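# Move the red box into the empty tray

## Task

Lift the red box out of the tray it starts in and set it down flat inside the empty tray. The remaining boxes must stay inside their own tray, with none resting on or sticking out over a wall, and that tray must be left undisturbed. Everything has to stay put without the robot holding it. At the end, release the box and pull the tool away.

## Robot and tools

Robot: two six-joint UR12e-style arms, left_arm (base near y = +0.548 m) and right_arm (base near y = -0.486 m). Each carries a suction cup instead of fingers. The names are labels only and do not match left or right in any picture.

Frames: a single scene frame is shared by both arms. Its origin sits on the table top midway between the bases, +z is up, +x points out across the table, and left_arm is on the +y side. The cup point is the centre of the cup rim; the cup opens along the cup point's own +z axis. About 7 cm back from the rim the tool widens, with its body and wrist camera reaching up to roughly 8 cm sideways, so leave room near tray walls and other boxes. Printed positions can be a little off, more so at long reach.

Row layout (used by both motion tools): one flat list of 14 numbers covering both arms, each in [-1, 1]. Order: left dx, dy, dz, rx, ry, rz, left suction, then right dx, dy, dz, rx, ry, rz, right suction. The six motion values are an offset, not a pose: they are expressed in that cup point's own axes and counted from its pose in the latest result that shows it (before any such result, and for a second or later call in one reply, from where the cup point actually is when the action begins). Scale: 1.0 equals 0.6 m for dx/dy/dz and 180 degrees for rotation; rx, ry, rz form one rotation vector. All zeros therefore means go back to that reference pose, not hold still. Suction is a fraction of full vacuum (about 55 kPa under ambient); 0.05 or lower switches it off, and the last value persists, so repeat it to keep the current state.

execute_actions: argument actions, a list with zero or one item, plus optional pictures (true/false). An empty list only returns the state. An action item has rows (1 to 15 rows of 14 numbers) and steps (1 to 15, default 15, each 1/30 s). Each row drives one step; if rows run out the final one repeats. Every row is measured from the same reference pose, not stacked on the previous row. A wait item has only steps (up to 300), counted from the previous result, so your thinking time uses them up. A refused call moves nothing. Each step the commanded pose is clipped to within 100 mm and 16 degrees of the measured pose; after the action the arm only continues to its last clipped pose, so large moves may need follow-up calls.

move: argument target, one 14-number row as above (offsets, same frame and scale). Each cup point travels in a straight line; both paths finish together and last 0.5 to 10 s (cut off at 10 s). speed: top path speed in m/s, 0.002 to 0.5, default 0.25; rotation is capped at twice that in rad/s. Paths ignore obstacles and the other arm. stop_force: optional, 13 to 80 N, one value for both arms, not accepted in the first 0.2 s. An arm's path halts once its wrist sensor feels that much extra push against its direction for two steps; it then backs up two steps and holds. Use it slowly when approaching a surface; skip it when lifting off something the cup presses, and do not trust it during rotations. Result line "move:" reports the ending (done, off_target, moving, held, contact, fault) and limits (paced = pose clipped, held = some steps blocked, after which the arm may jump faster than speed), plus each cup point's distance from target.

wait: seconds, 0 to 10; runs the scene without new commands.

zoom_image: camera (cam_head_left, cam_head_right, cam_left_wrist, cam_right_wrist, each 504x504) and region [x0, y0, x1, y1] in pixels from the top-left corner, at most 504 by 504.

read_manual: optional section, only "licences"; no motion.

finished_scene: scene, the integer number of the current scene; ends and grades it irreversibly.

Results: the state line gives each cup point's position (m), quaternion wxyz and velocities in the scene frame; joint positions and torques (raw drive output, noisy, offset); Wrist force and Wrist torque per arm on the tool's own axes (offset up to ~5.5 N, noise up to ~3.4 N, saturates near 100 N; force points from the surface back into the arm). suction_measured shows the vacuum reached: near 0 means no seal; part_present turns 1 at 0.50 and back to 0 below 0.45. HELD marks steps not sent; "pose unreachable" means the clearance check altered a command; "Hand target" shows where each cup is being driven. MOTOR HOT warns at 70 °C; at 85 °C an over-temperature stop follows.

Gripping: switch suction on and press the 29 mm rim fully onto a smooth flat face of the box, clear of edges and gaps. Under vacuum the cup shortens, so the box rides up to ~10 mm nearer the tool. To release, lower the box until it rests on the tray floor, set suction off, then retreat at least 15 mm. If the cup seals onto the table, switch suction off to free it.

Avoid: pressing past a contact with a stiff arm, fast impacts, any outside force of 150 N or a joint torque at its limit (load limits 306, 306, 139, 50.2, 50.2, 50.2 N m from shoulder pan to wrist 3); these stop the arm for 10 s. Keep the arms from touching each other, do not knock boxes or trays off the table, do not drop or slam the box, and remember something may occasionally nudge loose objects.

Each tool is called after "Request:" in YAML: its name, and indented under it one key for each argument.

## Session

Request:
execute_actions:
  actions: []

Scene clock: 0.00 s of 4800.00 s.
left_arm: end_effector_position=(+0.6398, +0.4647, +0.2268) suction_measured=0.00 part_present=0 end_effector_quat_wxyz=(-0.000, -0.193, +0.981, -0.000) end_effector_velocity=(-0.001, +0.000, -0.001) end_effector_angular_velocity=(+0.001, +0.002, +0.000) | right_arm: end_effector_position=(+0.5934, -0.4690, +0.2279) suction_measured=0.00 part_present=0 end_effector_quat_wxyz=(+0.001, +0.245, +0.970, +0.000) end_effector_velocity=(+0.000, +0.000, +0.000) end_effector_angular_velocity=(+0.001, -0.002, +0.001)
Joint positions: left_arm=[-0.279 -1.555  2.144 -2.159 -1.571  2.339] | right_arm=[-0.279 -1.556  2.143 -2.159 -1.57  -2.9  ]
Joint velocities: left_arm=[ 0.    -0.     0.001  0.001 -0.    -0.   ] | right_arm=[ 0.     0.     0.    -0.001  0.001 -0.001]
Joint torques (N m, as the arm reports them, + toward a larger angle): no reading
Motor temperatures (°C, as the motors report them): left_arm=[26 28 27 30 30 32] | right_arm=[25 26 29 37 33 31]
Wrist force (N, on the end effector, along its own x y z axes, offset not removed): no reading
Wrist torque (N m, same axes, about the end effector's origin, offset not removed): no reading
Hand target (left_arm): +0.640, +0.465, +0.227; -0.000, -0.193, +0.981, -0.000
Hand target (right_arm): +0.593, -0.469, +0.228; +0.001, +0.245, +0.970, +0.000

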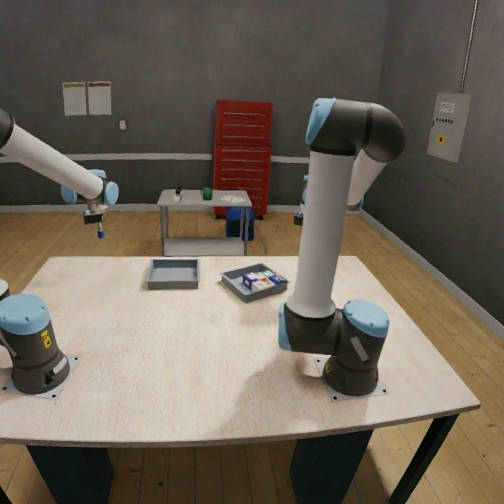

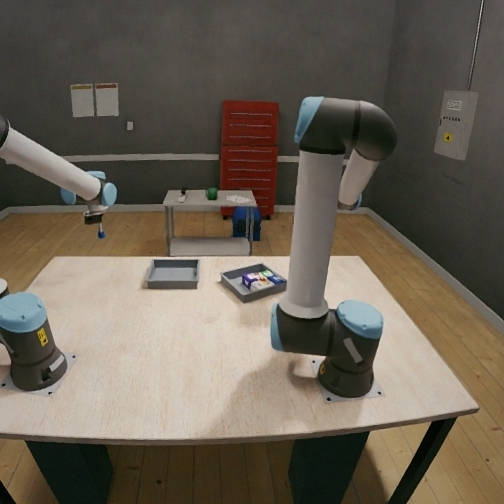

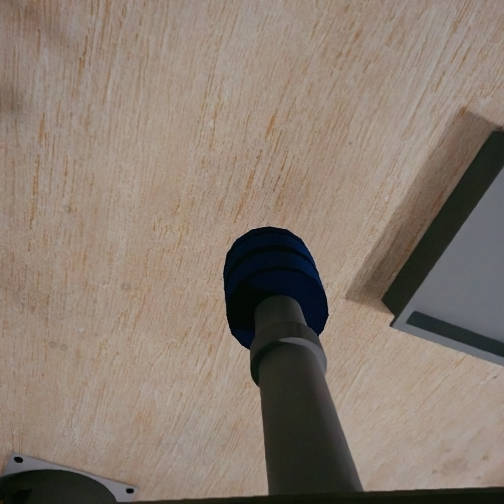

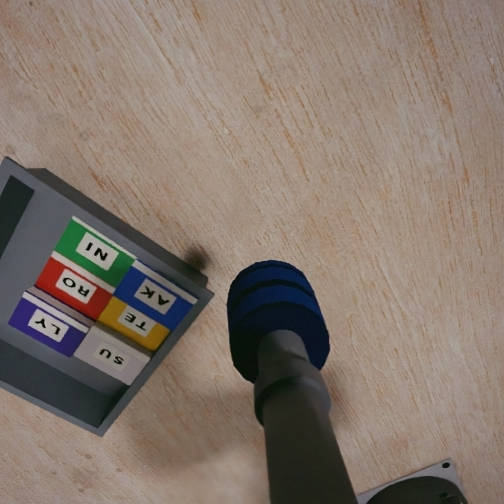

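Request:
move:
  target: [0,0,0,0,0,0,0,0.14,0.3,0.18,0,0,0,0]

Scene clock: 11.77 s of 4800.00 s.
left_arm: end_effector_position=(+0.6398, +0.4647, +0.2268) suction_measured=0.00 part_present=0 end_effector_quat_wxyz=(-0.000, -0.193, +0.981, -0.000) end_effector_velocity=(+0.000, -0.000, -0.000) end_effector_angular_velocity=(+0.000, +0.001, -0.000) | right_arm: end_effector_position=(+0.6053, -0.2708, +0.1200) suction_measured=0.00 part_present=0 end_effector_quat_wxyz=(+0.000, +0.245, +0.970, +0.000) end_effector_velocity=(+0.000, +0.002, -0.001) end_effector_angular_velocity=(-0.001, +0.002, +0.000)
Joint positions: left_arm=[-0.279 -1.555  2.144 -2.159 -1.571  2.339] | right_arm=[ 0.038 -1.349  2.148 -2.37  -1.57  -2.583]
Joint velocities: left_arm=[-0.     0.001  0.    -0.    -0.     0.   ] | right_arm=[ 0.004  0.004 -0.002 -0.    -0.001  0.003]
Joint torques (N m, as the arm reports them, + toward a larger angle): left_arm=[  1.51 -41.13 -38.    -3.58   0.29   0.04] | right_arm=[ 25.33 -42.06 -36.78  -5.94  -3.35   2.7 ]
Motor temperatures (°C, as the motors report them): left_arm=[26 28 27 30 30 32] | right_arm=[25 26 29 37 33 31]
Wrist force (N, on the end effector, along its own x y z axes, offset not removed): left_arm=[-3.6 -1.7 -1.1] | right_arm=[-2.0 2.3 0.4]
Wrist torque (N m, same axes, about the end effector's origin, offset not removed): left_arm=[-0.08 0.71 -0.24] | right_arm=[0.43 0.30 0.02]
Hand target (left_arm): +0.640, +0.465, +0.227; -0.000, -0.193, +0.981, -0.000
Hand target (right_arm): +0.605, -0.271, +0.120; +0.000, +0.245, +0.970, +0.000
Off the commanded pose (left_arm): 0.000 m, 0 deg.
Off the commanded pose (right_arm): 0.000 m, 0 deg.
After step 90, 7.20 s passed at rest.
move: done

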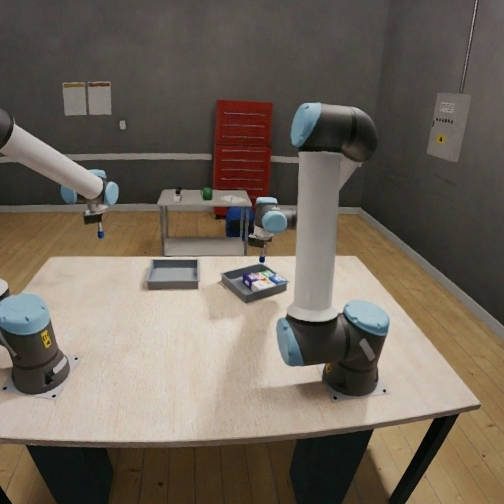

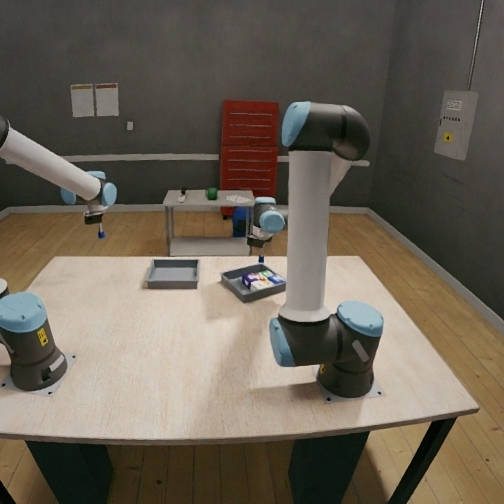

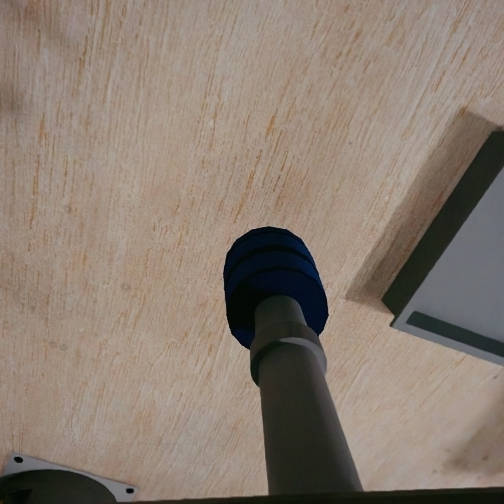

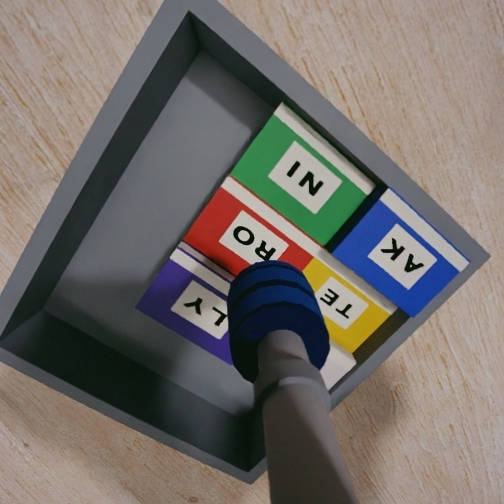

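Request:
move:
  target: [0,0,0,0,0,0,0,0.012,0.011,0.075,0,0,0,0]
  speed: 0.1

Scene clock: 20.47 s of 4800.00 s.
left_arm: end_effector_position=(+0.6398, +0.4647, +0.2268) suction_measured=0.00 part_present=0 end_effector_quat_wxyz=(-0.000, -0.193, +0.981, -0.000) end_effector_velocity=(+0.000, -0.000, +0.001) end_effector_angular_velocity=(-0.000, -0.001, -0.000) | right_arm: end_effector_position=(+0.6021, -0.2616, +0.0752) suction_measured=0.00 part_present=0 end_effector_quat_wxyz=(+0.000, +0.245, +0.970, +0.000) end_effector_velocity=(+0.000, +0.000, -0.002) end_effector_angular_velocity=(-0.001, -0.000, +0.000)
Joint positions: left_arm=[-0.279 -1.555  2.144 -2.159 -1.571  2.339] | right_arm=[ 0.052 -1.283  2.173 -2.462 -1.57  -2.569]
Joint velocities: left_arm=[-0.    -0.    -0.001  0.001  0.    -0.   ] | right_arm=[ 0.001  0.003  0.001 -0.005 -0.001  0.001]
Joint torques (N m, as the arm reports them, + toward a larger angle): left_arm=[  0.74 -41.88 -36.85  -3.55   0.41  -0.29] | right_arm=[ 19.31 -52.52 -18.76  -5.99   0.84   2.69]
Motor temperatures (°C, as the motors report them): left_arm=[26 28 27 30 30 32] | right_arm=[25 26 29 37 33 31]
Wrist force (N, on the end effector, along its own x y z axes, offset not removed): left_arm=[-3.3 -1.4 2.0] | right_arm=[-2.0 2.1 -0.1]
Wrist torque (N m, same axes, about the end effector's origin, offset not removed): left_arm=[-0.04 0.57 -0.24] | right_arm=[0.43 0.31 -0.04]
Hand target (left_arm): +0.640, +0.465, +0.227; -0.000, -0.193, +0.981, -0.000
Hand target (right_arm): +0.602, -0.262, +0.075; +0.000, +0.245, +0.970, +0.000
Off the commanded pose (left_arm): 0.000 m, 0 deg.
Off the commanded pose (right_arm): 0.000 m, 0 deg.
After step 90, 4.73 s passed at rest.
move: done

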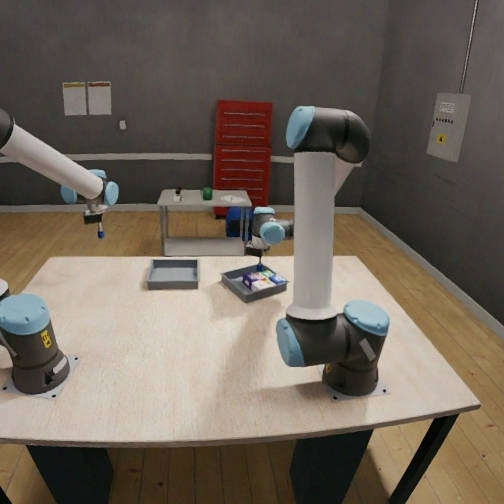

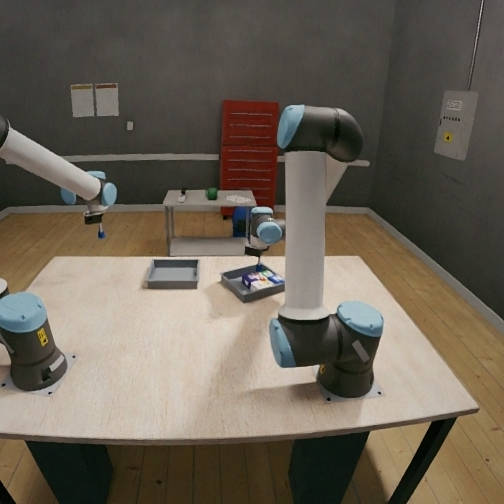

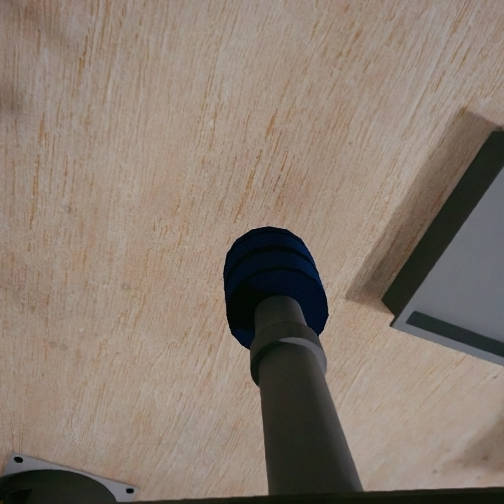

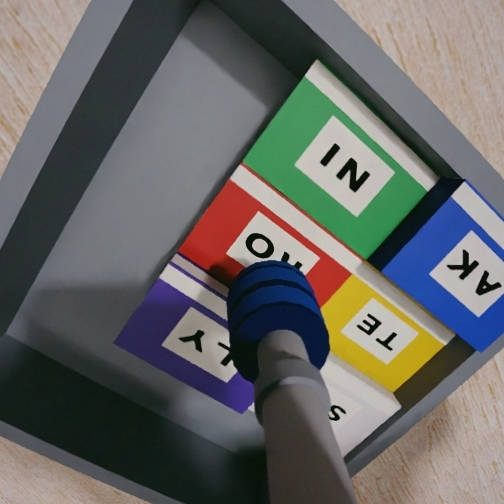

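Request:
move:
  target: [0,0,0,0,0,0,0,0,0,0.03,0,0,0,0]
  speed: 0.03

Scene clock: 35.37 s of 4800.00 s.
left_arm: end_effector_position=(+0.6398, +0.4647, +0.2268) suction_measured=0.00 part_present=0 end_effector_quat_wxyz=(-0.000, -0.193, +0.981, -0.000) end_effector_velocity=(-0.001, +0.000, -0.000) end_effector_angular_velocity=(+0.001, +0.002, -0.000) | right_arm: end_effector_position=(+0.6021, -0.2615, +0.0574) suction_measured=0.00 part_present=0 end_effector_quat_wxyz=(+0.000, +0.245, +0.970, +0.000) end_effector_velocity=(+0.000, -0.000, -0.002) end_effector_angular_velocity=(-0.001, +0.000, +0.000)
Joint positions: left_arm=[-0.279 -1.555  2.144 -2.159 -1.571  2.339] | right_arm=[ 0.052 -1.256  2.182 -2.498 -1.57  -2.569]
Joint velocities: left_arm=[-0.    -0.     0.     0.002 -0.     0.   ] | right_arm=[-0.     0.003  0.001 -0.004 -0.001 -0.   ]
Joint torques (N m, as the arm reports them, + toward a larger angle): left_arm=[  1.23 -40.86 -37.07  -3.55   0.53  -0.04] | right_arm=[ -9.56 -46.28 -19.67  -6.17   1.63  -2.6 ]
Motor temperatures (°C, as the motors report them): left_arm=[26 28 27 30 30 32] | right_arm=[25 26 29 37 33 31]
Wrist force (N, on the end effector, along its own x y z axes, offset not removed): left_arm=[-2.4 1.2 -1.4] | right_arm=[-0.6 3.3 1.4]
Wrist torque (N m, same axes, about the end effector's origin, offset not removed): left_arm=[0.27 0.48 -0.17] | right_arm=[0.62 0.14 0.00]
Hand target (left_arm): +0.640, +0.465, +0.227; -0.000, -0.193, +0.981, -0.000
Hand target (right_arm): +0.602, -0.262, +0.057; +0.000, +0.245, +0.970, +0.000
Off the commanded pose (left_arm): 0.000 m, 0 deg.
Off the commanded pose (right_arm): 0.000 m, 0 deg.
After step 90, 10.93 s passed at rest.
move: done

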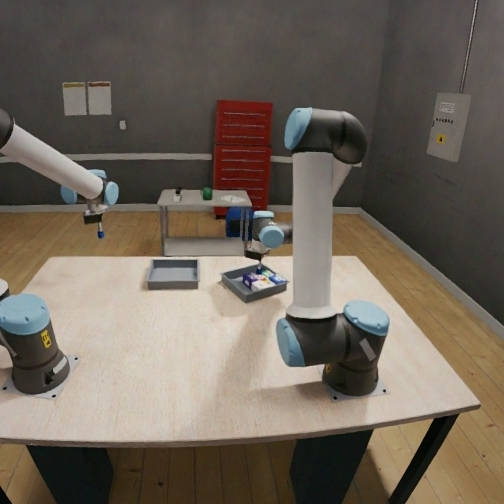

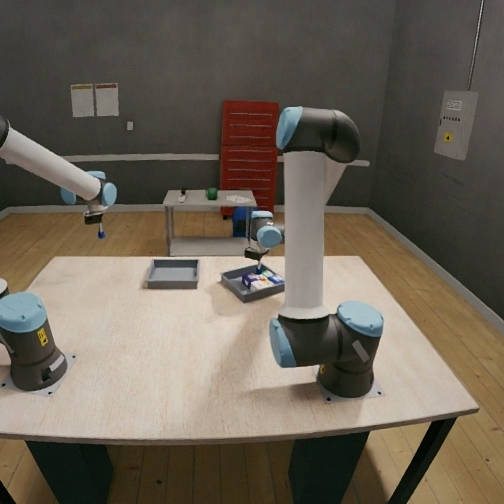

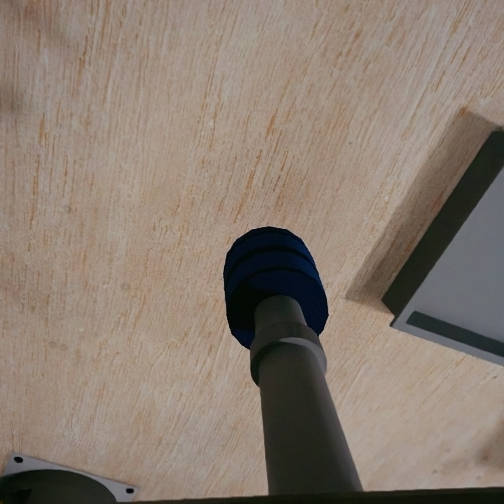

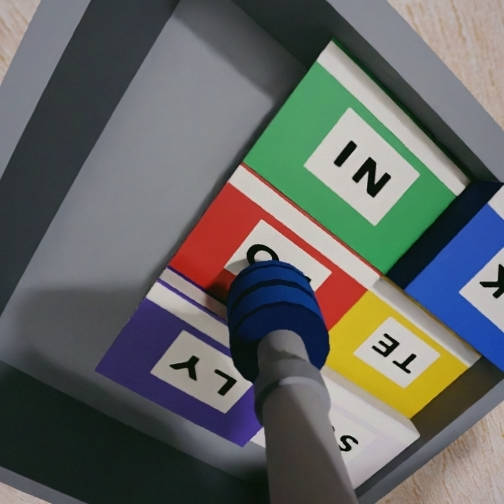

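Request:
move:
  target: [0,0,0,0,0,0,0,0,0,0.06,0,0,0,1]
  speed: 0.01
  stop_force: 13

Scene clock: 45.50 s of 4800.00 s.
left_arm: end_effector_position=(+0.6398, +0.4647, +0.2268) suction_measured=0.00 part_present=0 end_effector_quat_wxyz=(-0.000, -0.193, +0.981, -0.000) end_effector_velocity=(-0.000, -0.000, -0.000) end_effector_angular_velocity=(+0.000, +0.000, -0.000) | right_arm: end_effector_position=(+0.6021, -0.2615, +0.0279) suction_measured=0.89 part_present=1 end_effector_quat_wxyz=(+0.000, +0.245, +0.970, +0.000) end_effector_velocity=(-0.002, -0.000, +0.002) end_effector_angular_velocity=(-0.000, +0.005, -0.000)
Joint positions: left_arm=[-0.279 -1.555  2.144 -2.159 -1.571  2.339] | right_arm=[ 0.052 -1.207  2.193 -2.558 -1.57  -2.569]
Joint velocities: left_arm=[-0.  0.  0. -0.  0. -0.] | right_arm=[-0.    -0.004  0.     0.009  0.     0.   ]
Joint torques (N m, as the arm reports them, + toward a larger angle): left_arm=[  0.53 -40.94 -37.62  -3.3    0.44  -0.19] | right_arm=[ 13.73 -44.08 -20.38   1.92   2.23   2.7 ]
Motor temperatures (°C, as the motors report them): left_arm=[26 28 27 30 30 32] | right_arm=[25 26 29 37 33 31]
Wrist force (N, on the end effector, along its own x y z axes, offset not removed): left_arm=[-1.7 2.0 -0.5] | right_arm=[4.5 -2.7 -41.0]
Wrist torque (N m, same axes, about the end effector's origin, offset not removed): left_arm=[0.44 0.42 -0.23] | right_arm=[0.42 0.49 -0.03]
Hand target (left_arm): +0.640, +0.465, +0.227; -0.000, -0.193, +0.981, -0.000
Hand target (right_arm): +0.602, -0.262, +0.028; +0.000, +0.245, +0.970, +0.000
Off the commanded pose (left_arm): 0.000 m, 0 deg.
Off the commanded pose (right_arm): 0.006 m, 0 deg.
After step 90, 3.80 s passed at rest.
move: contact (right_arm)

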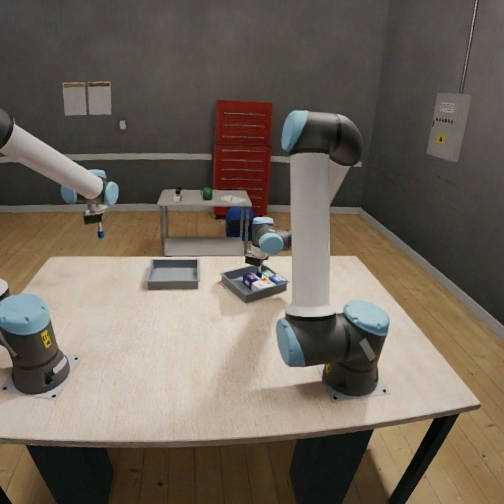

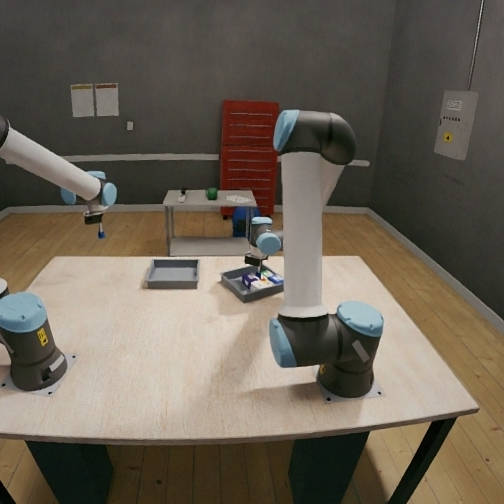

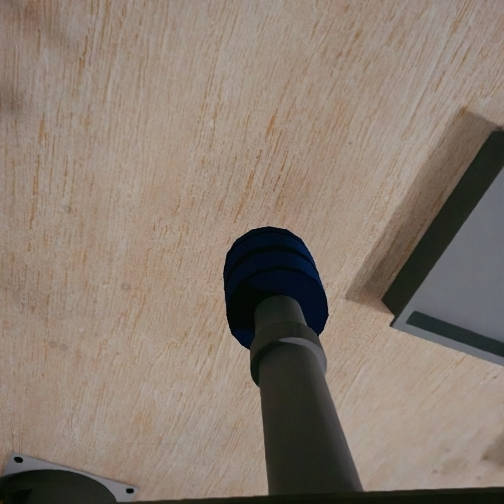

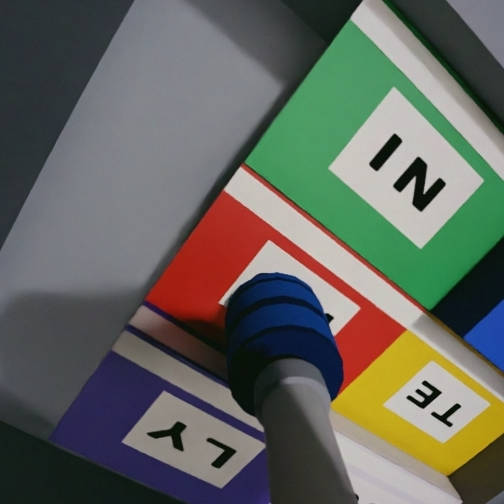

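Request:
move:
  target: [-0.15,0.35,0,0,0,0,0,0,0,-0.17,0,0,0,1]
  speed: 0.04

Request:
move:
  target: [0,0,0,0,0,0,0,0.215,0.636,0,0,0,0,1]
  speed: 0.15

Scene clock: 67.20 s of 4800.00 s.
left_arm: end_effector_position=(+0.6431, +0.6931, +0.2268) suction_measured=0.00 part_present=0 end_effector_quat_wxyz=(-0.000, -0.193, +0.981, -0.000) end_effector_velocity=(+0.000, +0.002, +0.001) end_effector_angular_velocity=(-0.000, -0.002, +0.000) | right_arm: end_effector_position=(+0.6020, -0.2615, +0.1299) suction_measured=0.89 part_present=1 end_effector_quat_wxyz=(+0.001, +0.245, +0.970, +0.000) end_effector_velocity=(+0.000, +0.000, +0.001) end_effector_angular_velocity=(+0.001, -0.001, +0.001)
Joint positions: left_arm=[ 0.087 -1.531  2.119 -2.158 -1.571  2.705] | right_arm=[ 0.052 -1.363  2.142 -2.351 -1.57  -2.569]
Joint velocities: left_arm=[ 0.004 -0.001 -0.002  0.001 -0.     0.004] | right_arm=[ 0.    -0.001 -0.001  0.001  0.    -0.001]
Joint torques (N m, as the arm reports them, + toward a larger angle): left_arm=[ 20.15 -28.23 -46.83  -1.96  -1.94   2.37] | right_arm=[ 17.82 -61.44 -39.08  -0.93   2.15   2.5 ]
Motor temperatures (°C, as the motors report them): left_arm=[26 28 27 30 30 32] | right_arm=[25 26 29 37 33 31]
Wrist force (N, on the end effector, along its own x y z axes, offset not removed): left_arm=[-1.4 1.7 -0.5] | right_arm=[-3.6 3.0 0.6]
Wrist torque (N m, same axes, about the end effector's origin, offset not removed): left_arm=[0.39 0.37 -0.32] | right_arm=[0.60 0.51 -0.04]
Hand target (left_arm): +0.643, +0.693, +0.227; -0.000, -0.193, +0.981, -0.000
Hand target (right_arm): +0.602, -0.262, +0.130; +0.000, +0.245, +0.970, +0.000
Off the commanded pose (left_arm): 0.000 m, 0 deg.
Off the commanded pose (right_arm): 0.000 m, 0 deg.
After step 90, 12.60 s passed at rest.
move: done

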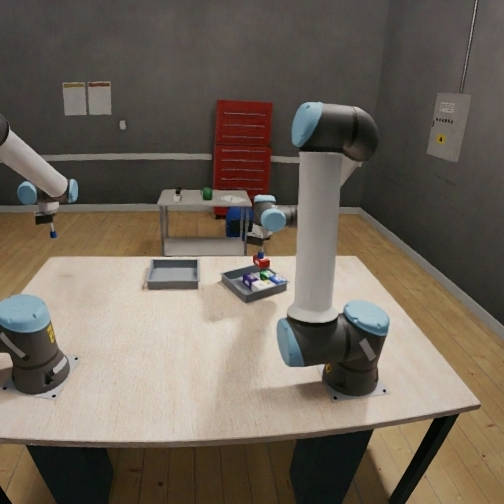

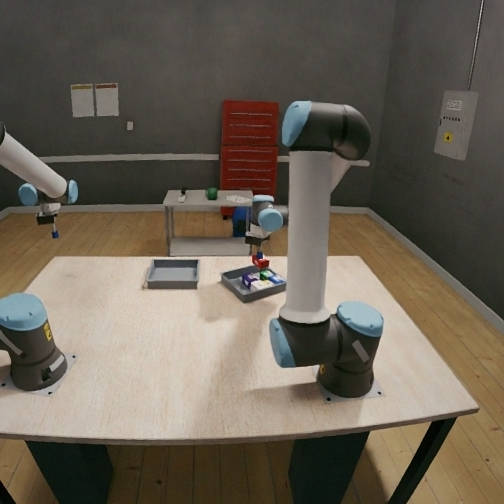

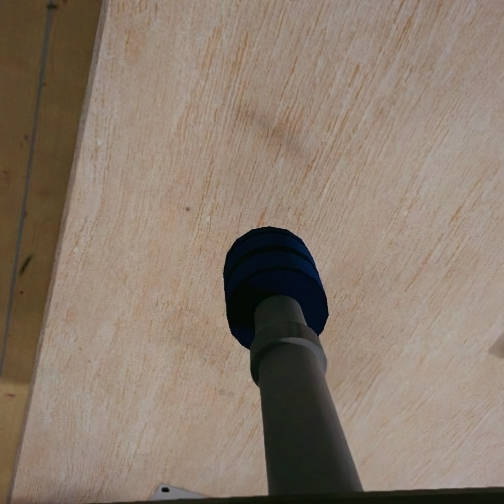

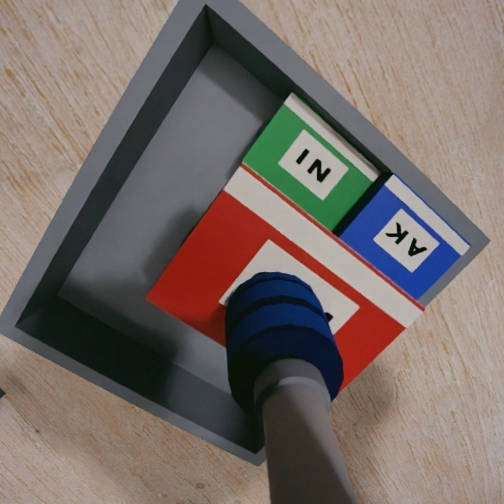

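Scene clock: 70.47 s of 4800.00 s.
left_arm: end_effector_position=(+0.6431, +0.6931, +0.2268) suction_measured=0.00 part_present=0 end_effector_quat_wxyz=(-0.000, -0.193, +0.981, -0.000) end_effector_velocity=(-0.001, +0.000, -0.000) end_effector_angular_velocity=(+0.000, +0.002, +0.000) | right_arm: end_effector_position=(+0.6701, +0.1354, +0.1299) suction_measured=0.89 part_present=1 end_effector_quat_wxyz=(+0.000, +0.245, +0.970, +0.001) end_effector_velocity=(+0.000, +0.003, +0.000) end_effector_angular_velocity=(+0.001, +0.001, +0.001)
Joint positions: left_arm=[ 0.087 -1.531  2.119 -2.158 -1.571  2.705] | right_arm=[ 0.51  -1.003  1.594 -2.163 -1.571 -2.111]
Joint velocities: left_arm=[ 0.    -0.001  0.001  0.002 -0.     0.   ] | right_arm=[ 0.002  0.003 -0.005  0.003  0.001  0.001]
Joint torques (N m, as the arm reports them, + toward a larger angle): left_arm=[-17.72 -59.38 -27.68  -2.58  -0.77  -2.88] | right_arm=[ 16.34 -76.69 -41.89  -0.31  -2.99   2.57]
Motor temperatures (°C, as the motors report them): left_arm=[26 28 27 30 30 32] | right_arm=[25 26 29 37 33 31]
Wrist force (N, on the end effector, along its own x y z axes, offset not removed): left_arm=[-2.6 1.6 -0.8] | right_arm=[-1.8 2.6 2.2]
Wrist torque (N m, same axes, about the end effector's origin, offset not removed): left_arm=[0.34 0.58 -0.14] | right_arm=[0.53 0.33 -0.07]
Hand target (left_arm): +0.643, +0.693, +0.227; -0.000, -0.193, +0.981, -0.000
Hand target (right_arm): +0.670, +0.136, +0.130; +0.000, +0.245, +0.970, +0.000
Off the commanded pose (left_arm): 0.000 m, 0 deg.
Off the commanded pose (right_arm): 0.000 m, 0 deg.
move: done

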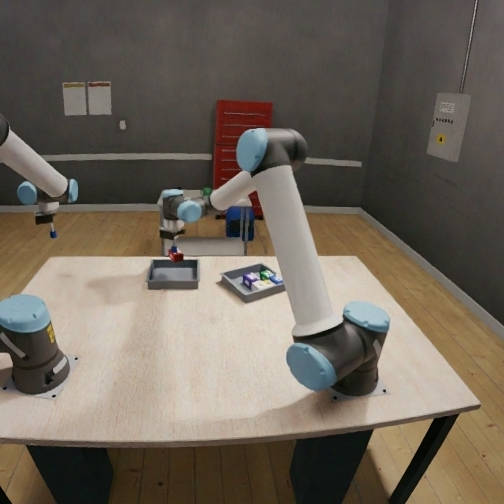

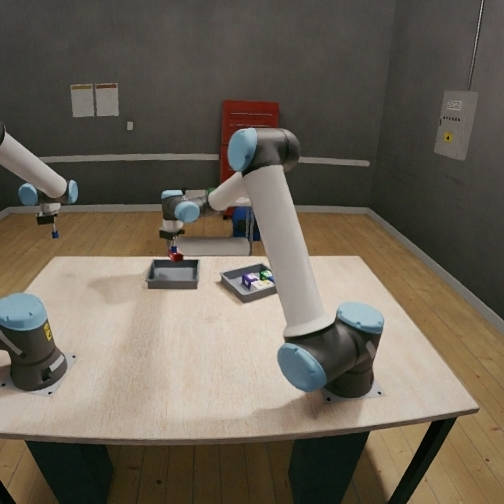

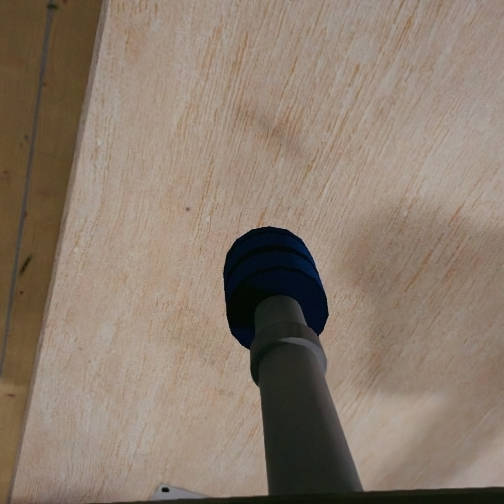

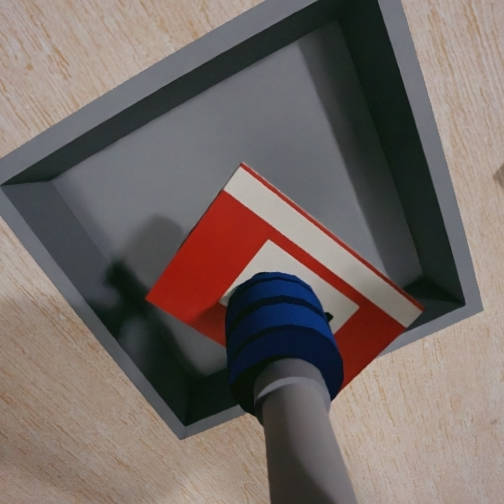

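Request:
move:
  target: [0,0,0,0,0,0,0,-0.008,0.016,0.1,0,0,0,1]
  speed: 0.06

Request:
move:
  target: [0,0,0,0,0,0,0,0,0,0.09,0,0,0,1]
  speed: 0.012
  stop_force: 13

Scene clock: 77.27 s of 4800.00 s.
left_arm: end_effector_position=(+0.6431, +0.6931, +0.2268) suction_measured=0.00 part_present=0 end_effector_quat_wxyz=(-0.000, -0.193, +0.981, -0.000) end_effector_velocity=(+0.001, +0.000, +0.000) end_effector_angular_velocity=(-0.000, -0.002, +0.000) | right_arm: end_effector_position=(+0.6789, +0.1415, +0.0701) suction_measured=0.89 part_present=1 end_effector_quat_wxyz=(+0.000, +0.245, +0.970, +0.000) end_effector_velocity=(+0.001, -0.000, -0.002) end_effector_angular_velocity=(-0.001, +0.000, -0.001)
Joint positions: left_arm=[ 0.087 -1.531  2.119 -2.158 -1.571  2.705] | right_arm=[ 0.511 -0.931  1.598 -2.238 -1.571 -2.11 ]
Joint velocities: left_arm=[ 0.     0.    -0.001 -0.001 -0.     0.   ] | right_arm=[-0.     0.003 -0.001 -0.002 -0.001  0.001]
Joint torques (N m, as the arm reports them, + toward a larger angle): left_arm=[-16.43 -60.43 -28.12  -3.17   0.94  -2.94] | right_arm=[ 17.7  -80.37 -41.24  -6.67  -2.09   3.33]
Motor temperatures (°C, as the motors report them): left_arm=[26 28 27 30 30 32] | right_arm=[25 26 29 37 33 31]
Wrist force (N, on the end effector, along its own x y z axes, offset not removed): left_arm=[-2.7 -0.3 -0.9] | right_arm=[-4.0 2.1 0.6]
Wrist torque (N m, same axes, about the end effector's origin, offset not removed): left_arm=[0.12 0.51 -0.28] | right_arm=[0.39 0.60 -0.01]
Hand target (left_arm): +0.643, +0.693, +0.227; -0.000, -0.193, +0.981, -0.000
Hand target (right_arm): +0.679, +0.142, +0.070; +0.000, +0.245, +0.970, +0.001
Off the commanded pose (left_arm): 0.000 m, 0 deg.
Off the commanded pose (right_arm): 0.000 m, 0 deg.
After step 90, 2.33 s passed at rest.
move: done

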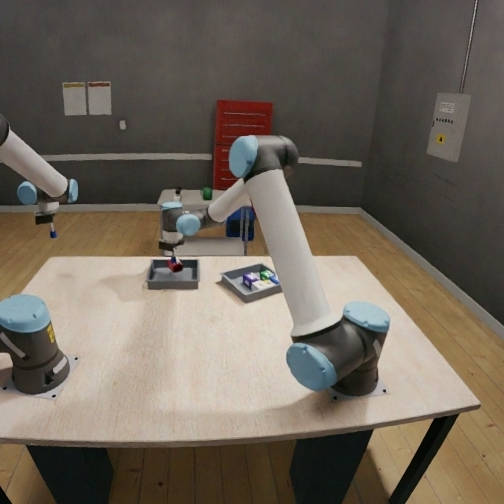

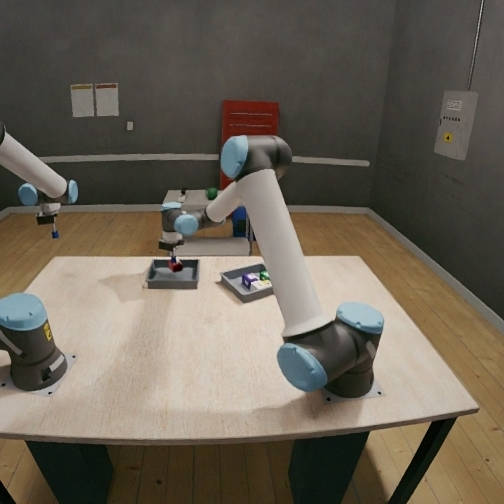

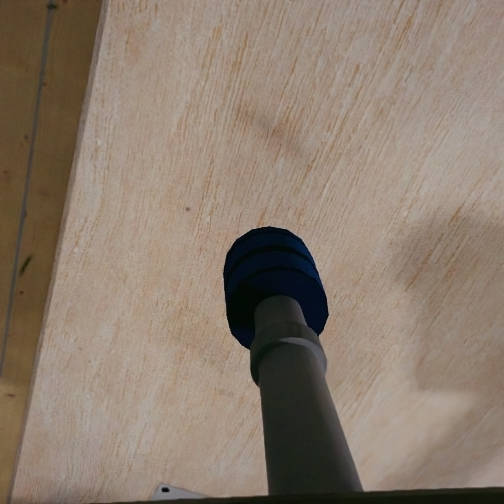

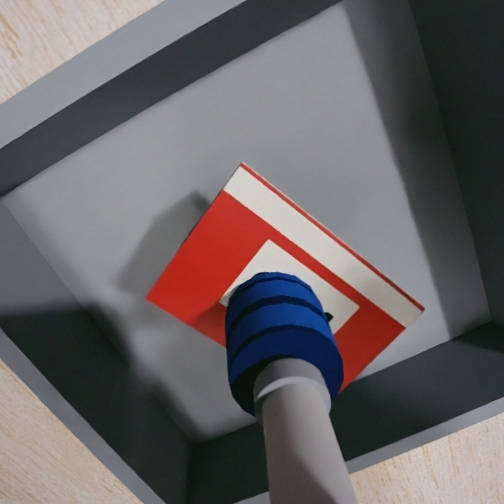

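Scene clock: 81.13 s of 4800.00 s.
left_arm: end_effector_position=(+0.6431, +0.6931, +0.2268) suction_measured=0.00 part_present=0 end_effector_quat_wxyz=(-0.000, -0.193, +0.981, -0.000) end_effector_velocity=(-0.001, -0.000, -0.001) end_effector_angular_velocity=(-0.000, -0.000, -0.000) | right_arm: end_effector_position=(+0.6789, +0.1415, +0.0286) suction_measured=0.89 part_present=1 end_effector_quat_wxyz=(+0.000, +0.245, +0.970, +0.001) end_effector_velocity=(-0.002, -0.001, +0.002) end_effector_angular_velocity=(-0.004, +0.005, +0.001)
Joint positions: left_arm=[ 0.087 -1.531  2.119 -2.158 -1.571  2.705] | right_arm=[ 0.511 -0.888  1.612 -2.296 -1.571 -2.11 ]
Joint velocities: left_arm=[-0.    -0.001  0.002 -0.002 -0.     0.   ] | right_arm=[ 0.    -0.003  0.     0.009 -0.001 -0.   ]
Joint torques (N m, as the arm reports them, + toward a larger angle): left_arm=[-17.77 -61.22 -28.23  -3.19   1.17  -2.9 ] | right_arm=[  8.02 -70.74 -23.04   1.49  -2.04   1.18]
Motor temperatures (°C, as the motors report them): left_arm=[26 28 27 30 31 32] | right_arm=[25 26 29 37 33 31]
Wrist force (N, on the end effector, along its own x y z axes, offset not removed): left_arm=[-2.4 -1.2 -0.9] | right_arm=[1.6 -3.7 -27.1]
Wrist torque (N m, same axes, about the end effector's origin, offset not removed): left_arm=[0.07 0.48 -0.26] | right_arm=[0.53 0.35 -0.05]
Hand target (left_arm): +0.643, +0.693, +0.227; -0.000, -0.193, +0.981, -0.000
Hand target (right_arm): +0.679, +0.142, +0.029; +0.000, +0.245, +0.970, +0.001
Off the commanded pose (left_arm): 0.000 m, 0 deg.
Off the commanded pose (right_arm): 0.013 m, 0 deg.
move: contact (right_arm)

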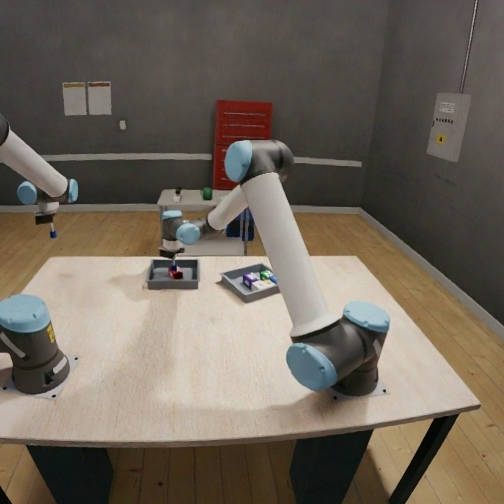

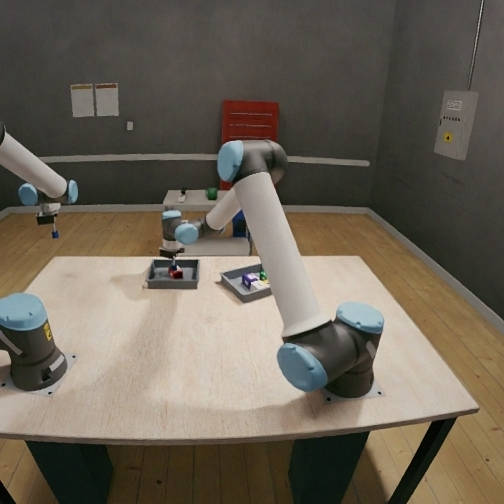

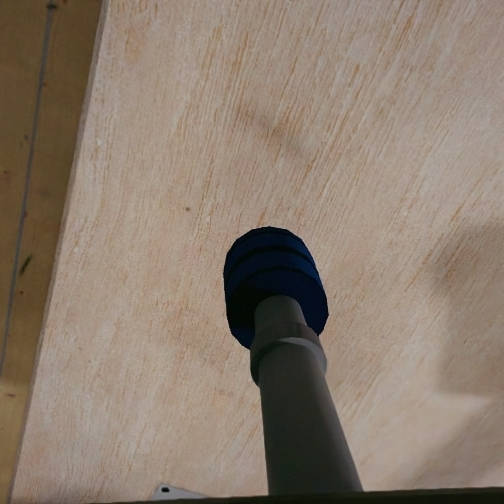

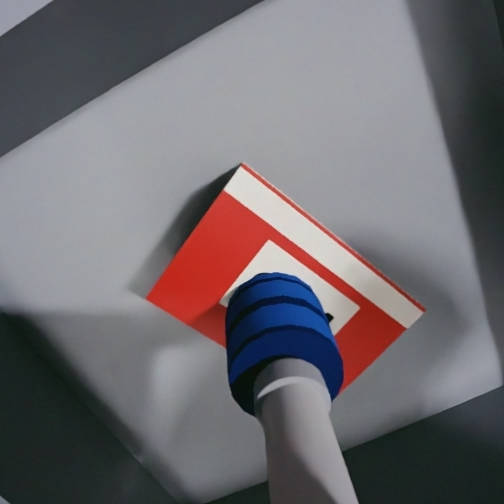

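Request:
execute_actions:
  actions:
    - {"rows":[[0,0,0,0,0,0,0,0,0,-0.005,0,0,0,0]],"steps":15}
  pictures: false

Request:
execute_actions:
  actions:
    - {"steps":15}
  pictures: false

Request:
move:
  target: [0,0,0,0,0,0,0,0,0,-0.25,0,0,0,0]
  speed: 0.1

Scene clock: 87.27 s of 4800.00 s.
left_arm: end_effector_position=(+0.6431, +0.6931, +0.2268) suction_measured=0.00 part_present=0 end_effector_quat_wxyz=(-0.000, -0.193, +0.981, -0.000) end_effector_velocity=(+0.000, -0.000, +0.001) end_effector_angular_velocity=(-0.000, -0.002, -0.000) | right_arm: end_effector_position=(+0.6789, +0.1415, +0.0316) suction_measured=0.00 part_present=0 end_effector_quat_wxyz=(+0.000, +0.245, +0.970, +0.001) end_effector_velocity=(+0.000, +0.000, +0.001) end_effector_angular_velocity=(+0.000, -0.001, +0.001)
Joint positions: left_arm=[ 0.087 -1.531  2.119 -2.158 -1.571  2.705] | right_arm=[ 0.511 -0.891  1.611 -2.292 -1.571 -2.11 ]
Joint velocities: left_arm=[-0.    -0.001 -0.    -0.001 -0.     0.   ] | right_arm=[-0.    -0.001 -0.    -0.    -0.    -0.001]
Joint torques (N m, as the arm reports them, + toward a larger angle): left_arm=[-16.08 -60.97 -28.33  -3.3    1.07  -2.67] | right_arm=[ 12.13 -96.58 -35.67   0.62  -2.02   0.73]
Motor temperatures (°C, as the motors report them): left_arm=[26 28 27 30 31 32] | right_arm=[25 26 29 37 33 31]
Wrist force (N, on the end effector, along its own x y z axes, offset not removed): left_arm=[-1.7 0.3 -0.9] | right_arm=[-1.0 2.3 -7.3]
Wrist torque (N m, same axes, about the end effector's origin, offset not removed): left_arm=[0.17 0.47 -0.27] | right_arm=[0.39 0.13 -0.01]
Hand target (left_arm): +0.643, +0.693, +0.227; -0.000, -0.193, +0.981, -0.000
Hand target (right_arm): +0.679, +0.142, +0.032; +0.000, +0.245, +0.970, +0.001
Off the commanded pose (left_arm): 0.000 m, 0 deg.
Off the commanded pose (right_arm): 0.000 m, 0 deg.
Steps of this call (steps 1 to 90: nothing new was sent; then 2.63 s passed at rest; steps 91 to 105: all 15 steps of this action). Readings (end_effector_position | what the end effector reports):
91: left_arm (+0.6431, +0.6931, +0.2268) | right_arm (+0.6789, +0.1415, +0.0291) | left_arm suction_measured=0.00 part_present=0 | right_arm suction_measured=0.00 part_present=0
92: left_arm (+0.6431, +0.6931, +0.2268) | right_arm (+0.6790, +0.1415, +0.0294) | left_arm suction_measured=0.00 part_present=0 | right_arm suction_measured=0.00 part_present=0
94: left_arm (+0.6431, +0.6931, +0.2268) | right_arm (+0.6790, +0.1415, +0.0303) | left_arm suction_measured=0.00 part_present=0 | right_arm suction_measured=0.00 part_present=0
98: left_arm (+0.6431, +0.6931, +0.2268) | right_arm (+0.6789, +0.1415, +0.0312) | left_arm suction_measured=0.00 part_present=0 | right_arm suction_measured=0.00 part_present=0
105: the state above

Scene clock: 87.77 s of 4800.00 s.
left_arm: end_effector_position=(+0.6431, +0.6931, +0.2268) suction_measured=0.00 part_present=0 end_effector_quat_wxyz=(-0.000, -0.193, +0.981, -0.000) end_effector_velocity=(-0.000, +0.000, +0.000) end_effector_angular_velocity=(+0.000, -0.001, +0.000) | right_arm: end_effector_position=(+0.6789, +0.1415, +0.0316) suction_measured=0.00 part_present=0 end_effector_quat_wxyz=(+0.000, +0.245, +0.970, +0.001) end_effector_velocity=(+0.001, -0.000, +0.000) end_effector_angular_velocity=(+0.000, -0.002, +0.000)
Joint positions: left_arm=[ 0.087 -1.531  2.119 -2.158 -1.571  2.705] | right_arm=[ 0.511 -0.891  1.611 -2.292 -1.571 -2.11 ]
Joint velocities: left_arm=[ 0.    -0.001  0.    -0.     0.     0.   ] | right_arm=[-0.    -0.     0.    -0.002 -0.001 -0.001]
Joint torques (N m, as the arm reports them, + toward a larger angle): left_arm=[-16.62 -59.46 -27.91  -3.37   1.18  -3.01] | right_arm=[  9.53 -93.67 -35.45   0.49  -2.09   0.84]
Motor temperatures (°C, as the motors report them): left_arm=[26 28 27 30 31 32] | right_arm=[25 26 29 37 33 31]
Wrist force (N, on the end effector, along its own x y z axes, offset not removed): left_arm=[-3.8 -2.6 0.7] | right_arm=[-2.8 2.6 -6.9]
Wrist torque (N m, same axes, about the end effector's origin, offset not removed): left_arm=[-0.20 0.69 -0.24] | right_arm=[0.51 0.41 0.03]
Hand target (left_arm): +0.643, +0.693, +0.227; -0.000, -0.193, +0.981, -0.000
Hand target (right_arm): +0.679, +0.142, +0.032; +0.000, +0.245, +0.970, +0.001
Off the commanded pose (left_arm): 0.000 m, 0 deg.
Off the commanded pose (right_arm): 0.000 m, 0 deg.
Steps of this call (steps 1 to 15: nothing new was sent). Readings (end_effector_position | what the end effector reports):
1: left_arm (+0.6431, +0.6931, +0.2268) | right_arm (+0.6789, +0.1415, +0.0316) | left_arm suction_measured=0.00 part_present=0 | right_arm suction_measured=0.00 part_present=0
2: left_arm (+0.6431, +0.6931, +0.2268) | right_arm (+0.6789, +0.1415, +0.0316) | left_arm suction_measured=0.00 part_present=0 | right_arm suction_measured=0.00 part_present=0
4: left_arm (+0.6431, +0.6931, +0.2268) | right_arm (+0.6789, +0.1415, +0.0316) | left_arm suction_measured=0.00 part_present=0 | right_arm suction_measured=0.00 part_present=0
8: left_arm (+0.6431, +0.6931, +0.2268) | right_arm (+0.6789, +0.1415, +0.0316) | left_arm suction_measured=0.00 part_present=0 | right_arm suction_measured=0.00 part_present=0
15: the state above

Scene clock: 90.00 s of 4800.00 s.
left_arm: end_effector_position=(+0.6431, +0.6931, +0.2268) suction_measured=0.00 part_present=0 end_effector_quat_wxyz=(-0.000, -0.193, +0.981, -0.000) end_effector_velocity=(+0.001, -0.000, +0.001) end_effector_angular_velocity=(-0.000, -0.002, -0.000) | right_arm: end_effector_position=(+0.6788, +0.1415, +0.1814) suction_measured=0.00 part_present=0 end_effector_quat_wxyz=(+0.000, +0.245, +0.970, +0.001) end_effector_velocity=(+0.000, +0.000, +0.003) end_effector_angular_velocity=(+0.002, -0.000, -0.001)
Joint positions: left_arm=[ 0.087 -1.531  2.119 -2.158 -1.571  2.705] | right_arm=[ 0.511 -1.032  1.536 -2.077 -1.571 -2.11 ]
Joint velocities: left_arm=[-0.    -0.    -0.001 -0.     0.    -0.   ] | right_arm=[-0.    -0.002 -0.002  0.003  0.002  0.001]
Joint torques (N m, as the arm reports them, + toward a larger angle): left_arm=[-17.68 -61.56 -28.67  -3.31   1.42  -2.91] | right_arm=[ 11.51 -95.15 -42.9   -0.6   -0.48   1.57]
Motor temperatures (°C, as the motors report them): left_arm=[26 28 27 30 31 32] | right_arm=[25 26 29 37 33 31]
Wrist force (N, on the end effector, along its own x y z axes, offset not removed): left_arm=[-2.4 -0.4 -0.3] | right_arm=[-3.6 3.0 -1.7]
Wrist torque (N m, same axes, about the end effector's origin, offset not removed): left_arm=[0.06 0.50 -0.31] | right_arm=[0.54 0.59 -0.06]
Hand target (left_arm): +0.643, +0.693, +0.227; -0.000, -0.193, +0.981, -0.000
Hand target (right_arm): +0.679, +0.141, +0.182; +0.000, +0.245, +0.970, +0.001
Off the commanded pose (left_arm): 0.000 m, 0 deg.
Off the commanded pose (right_arm): 0.000 m, 0 deg.
move: done

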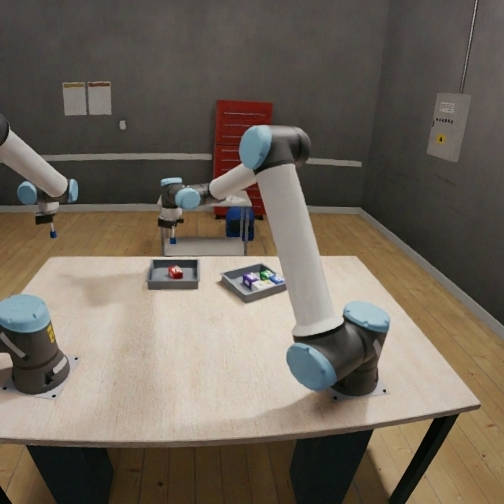

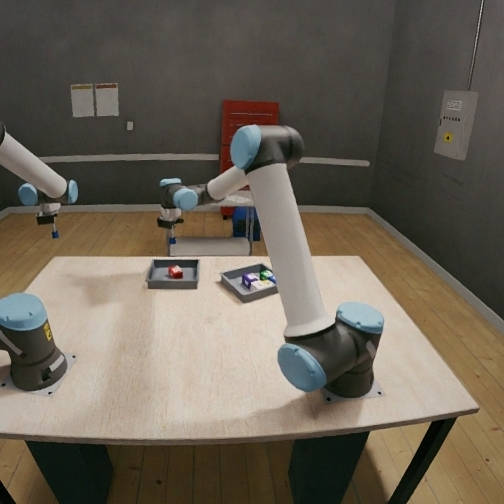

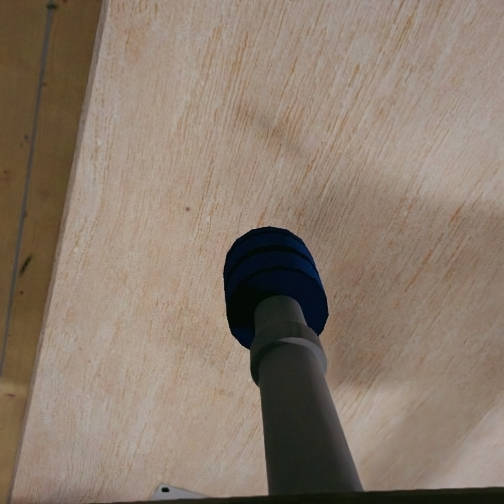

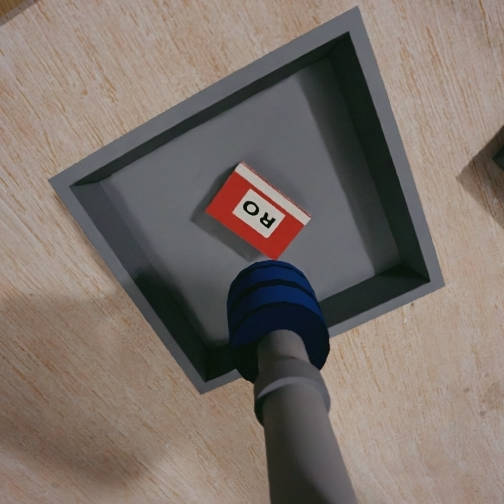

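Request:
finished_scene:
  scene: 2

The scene is finished: the task was done.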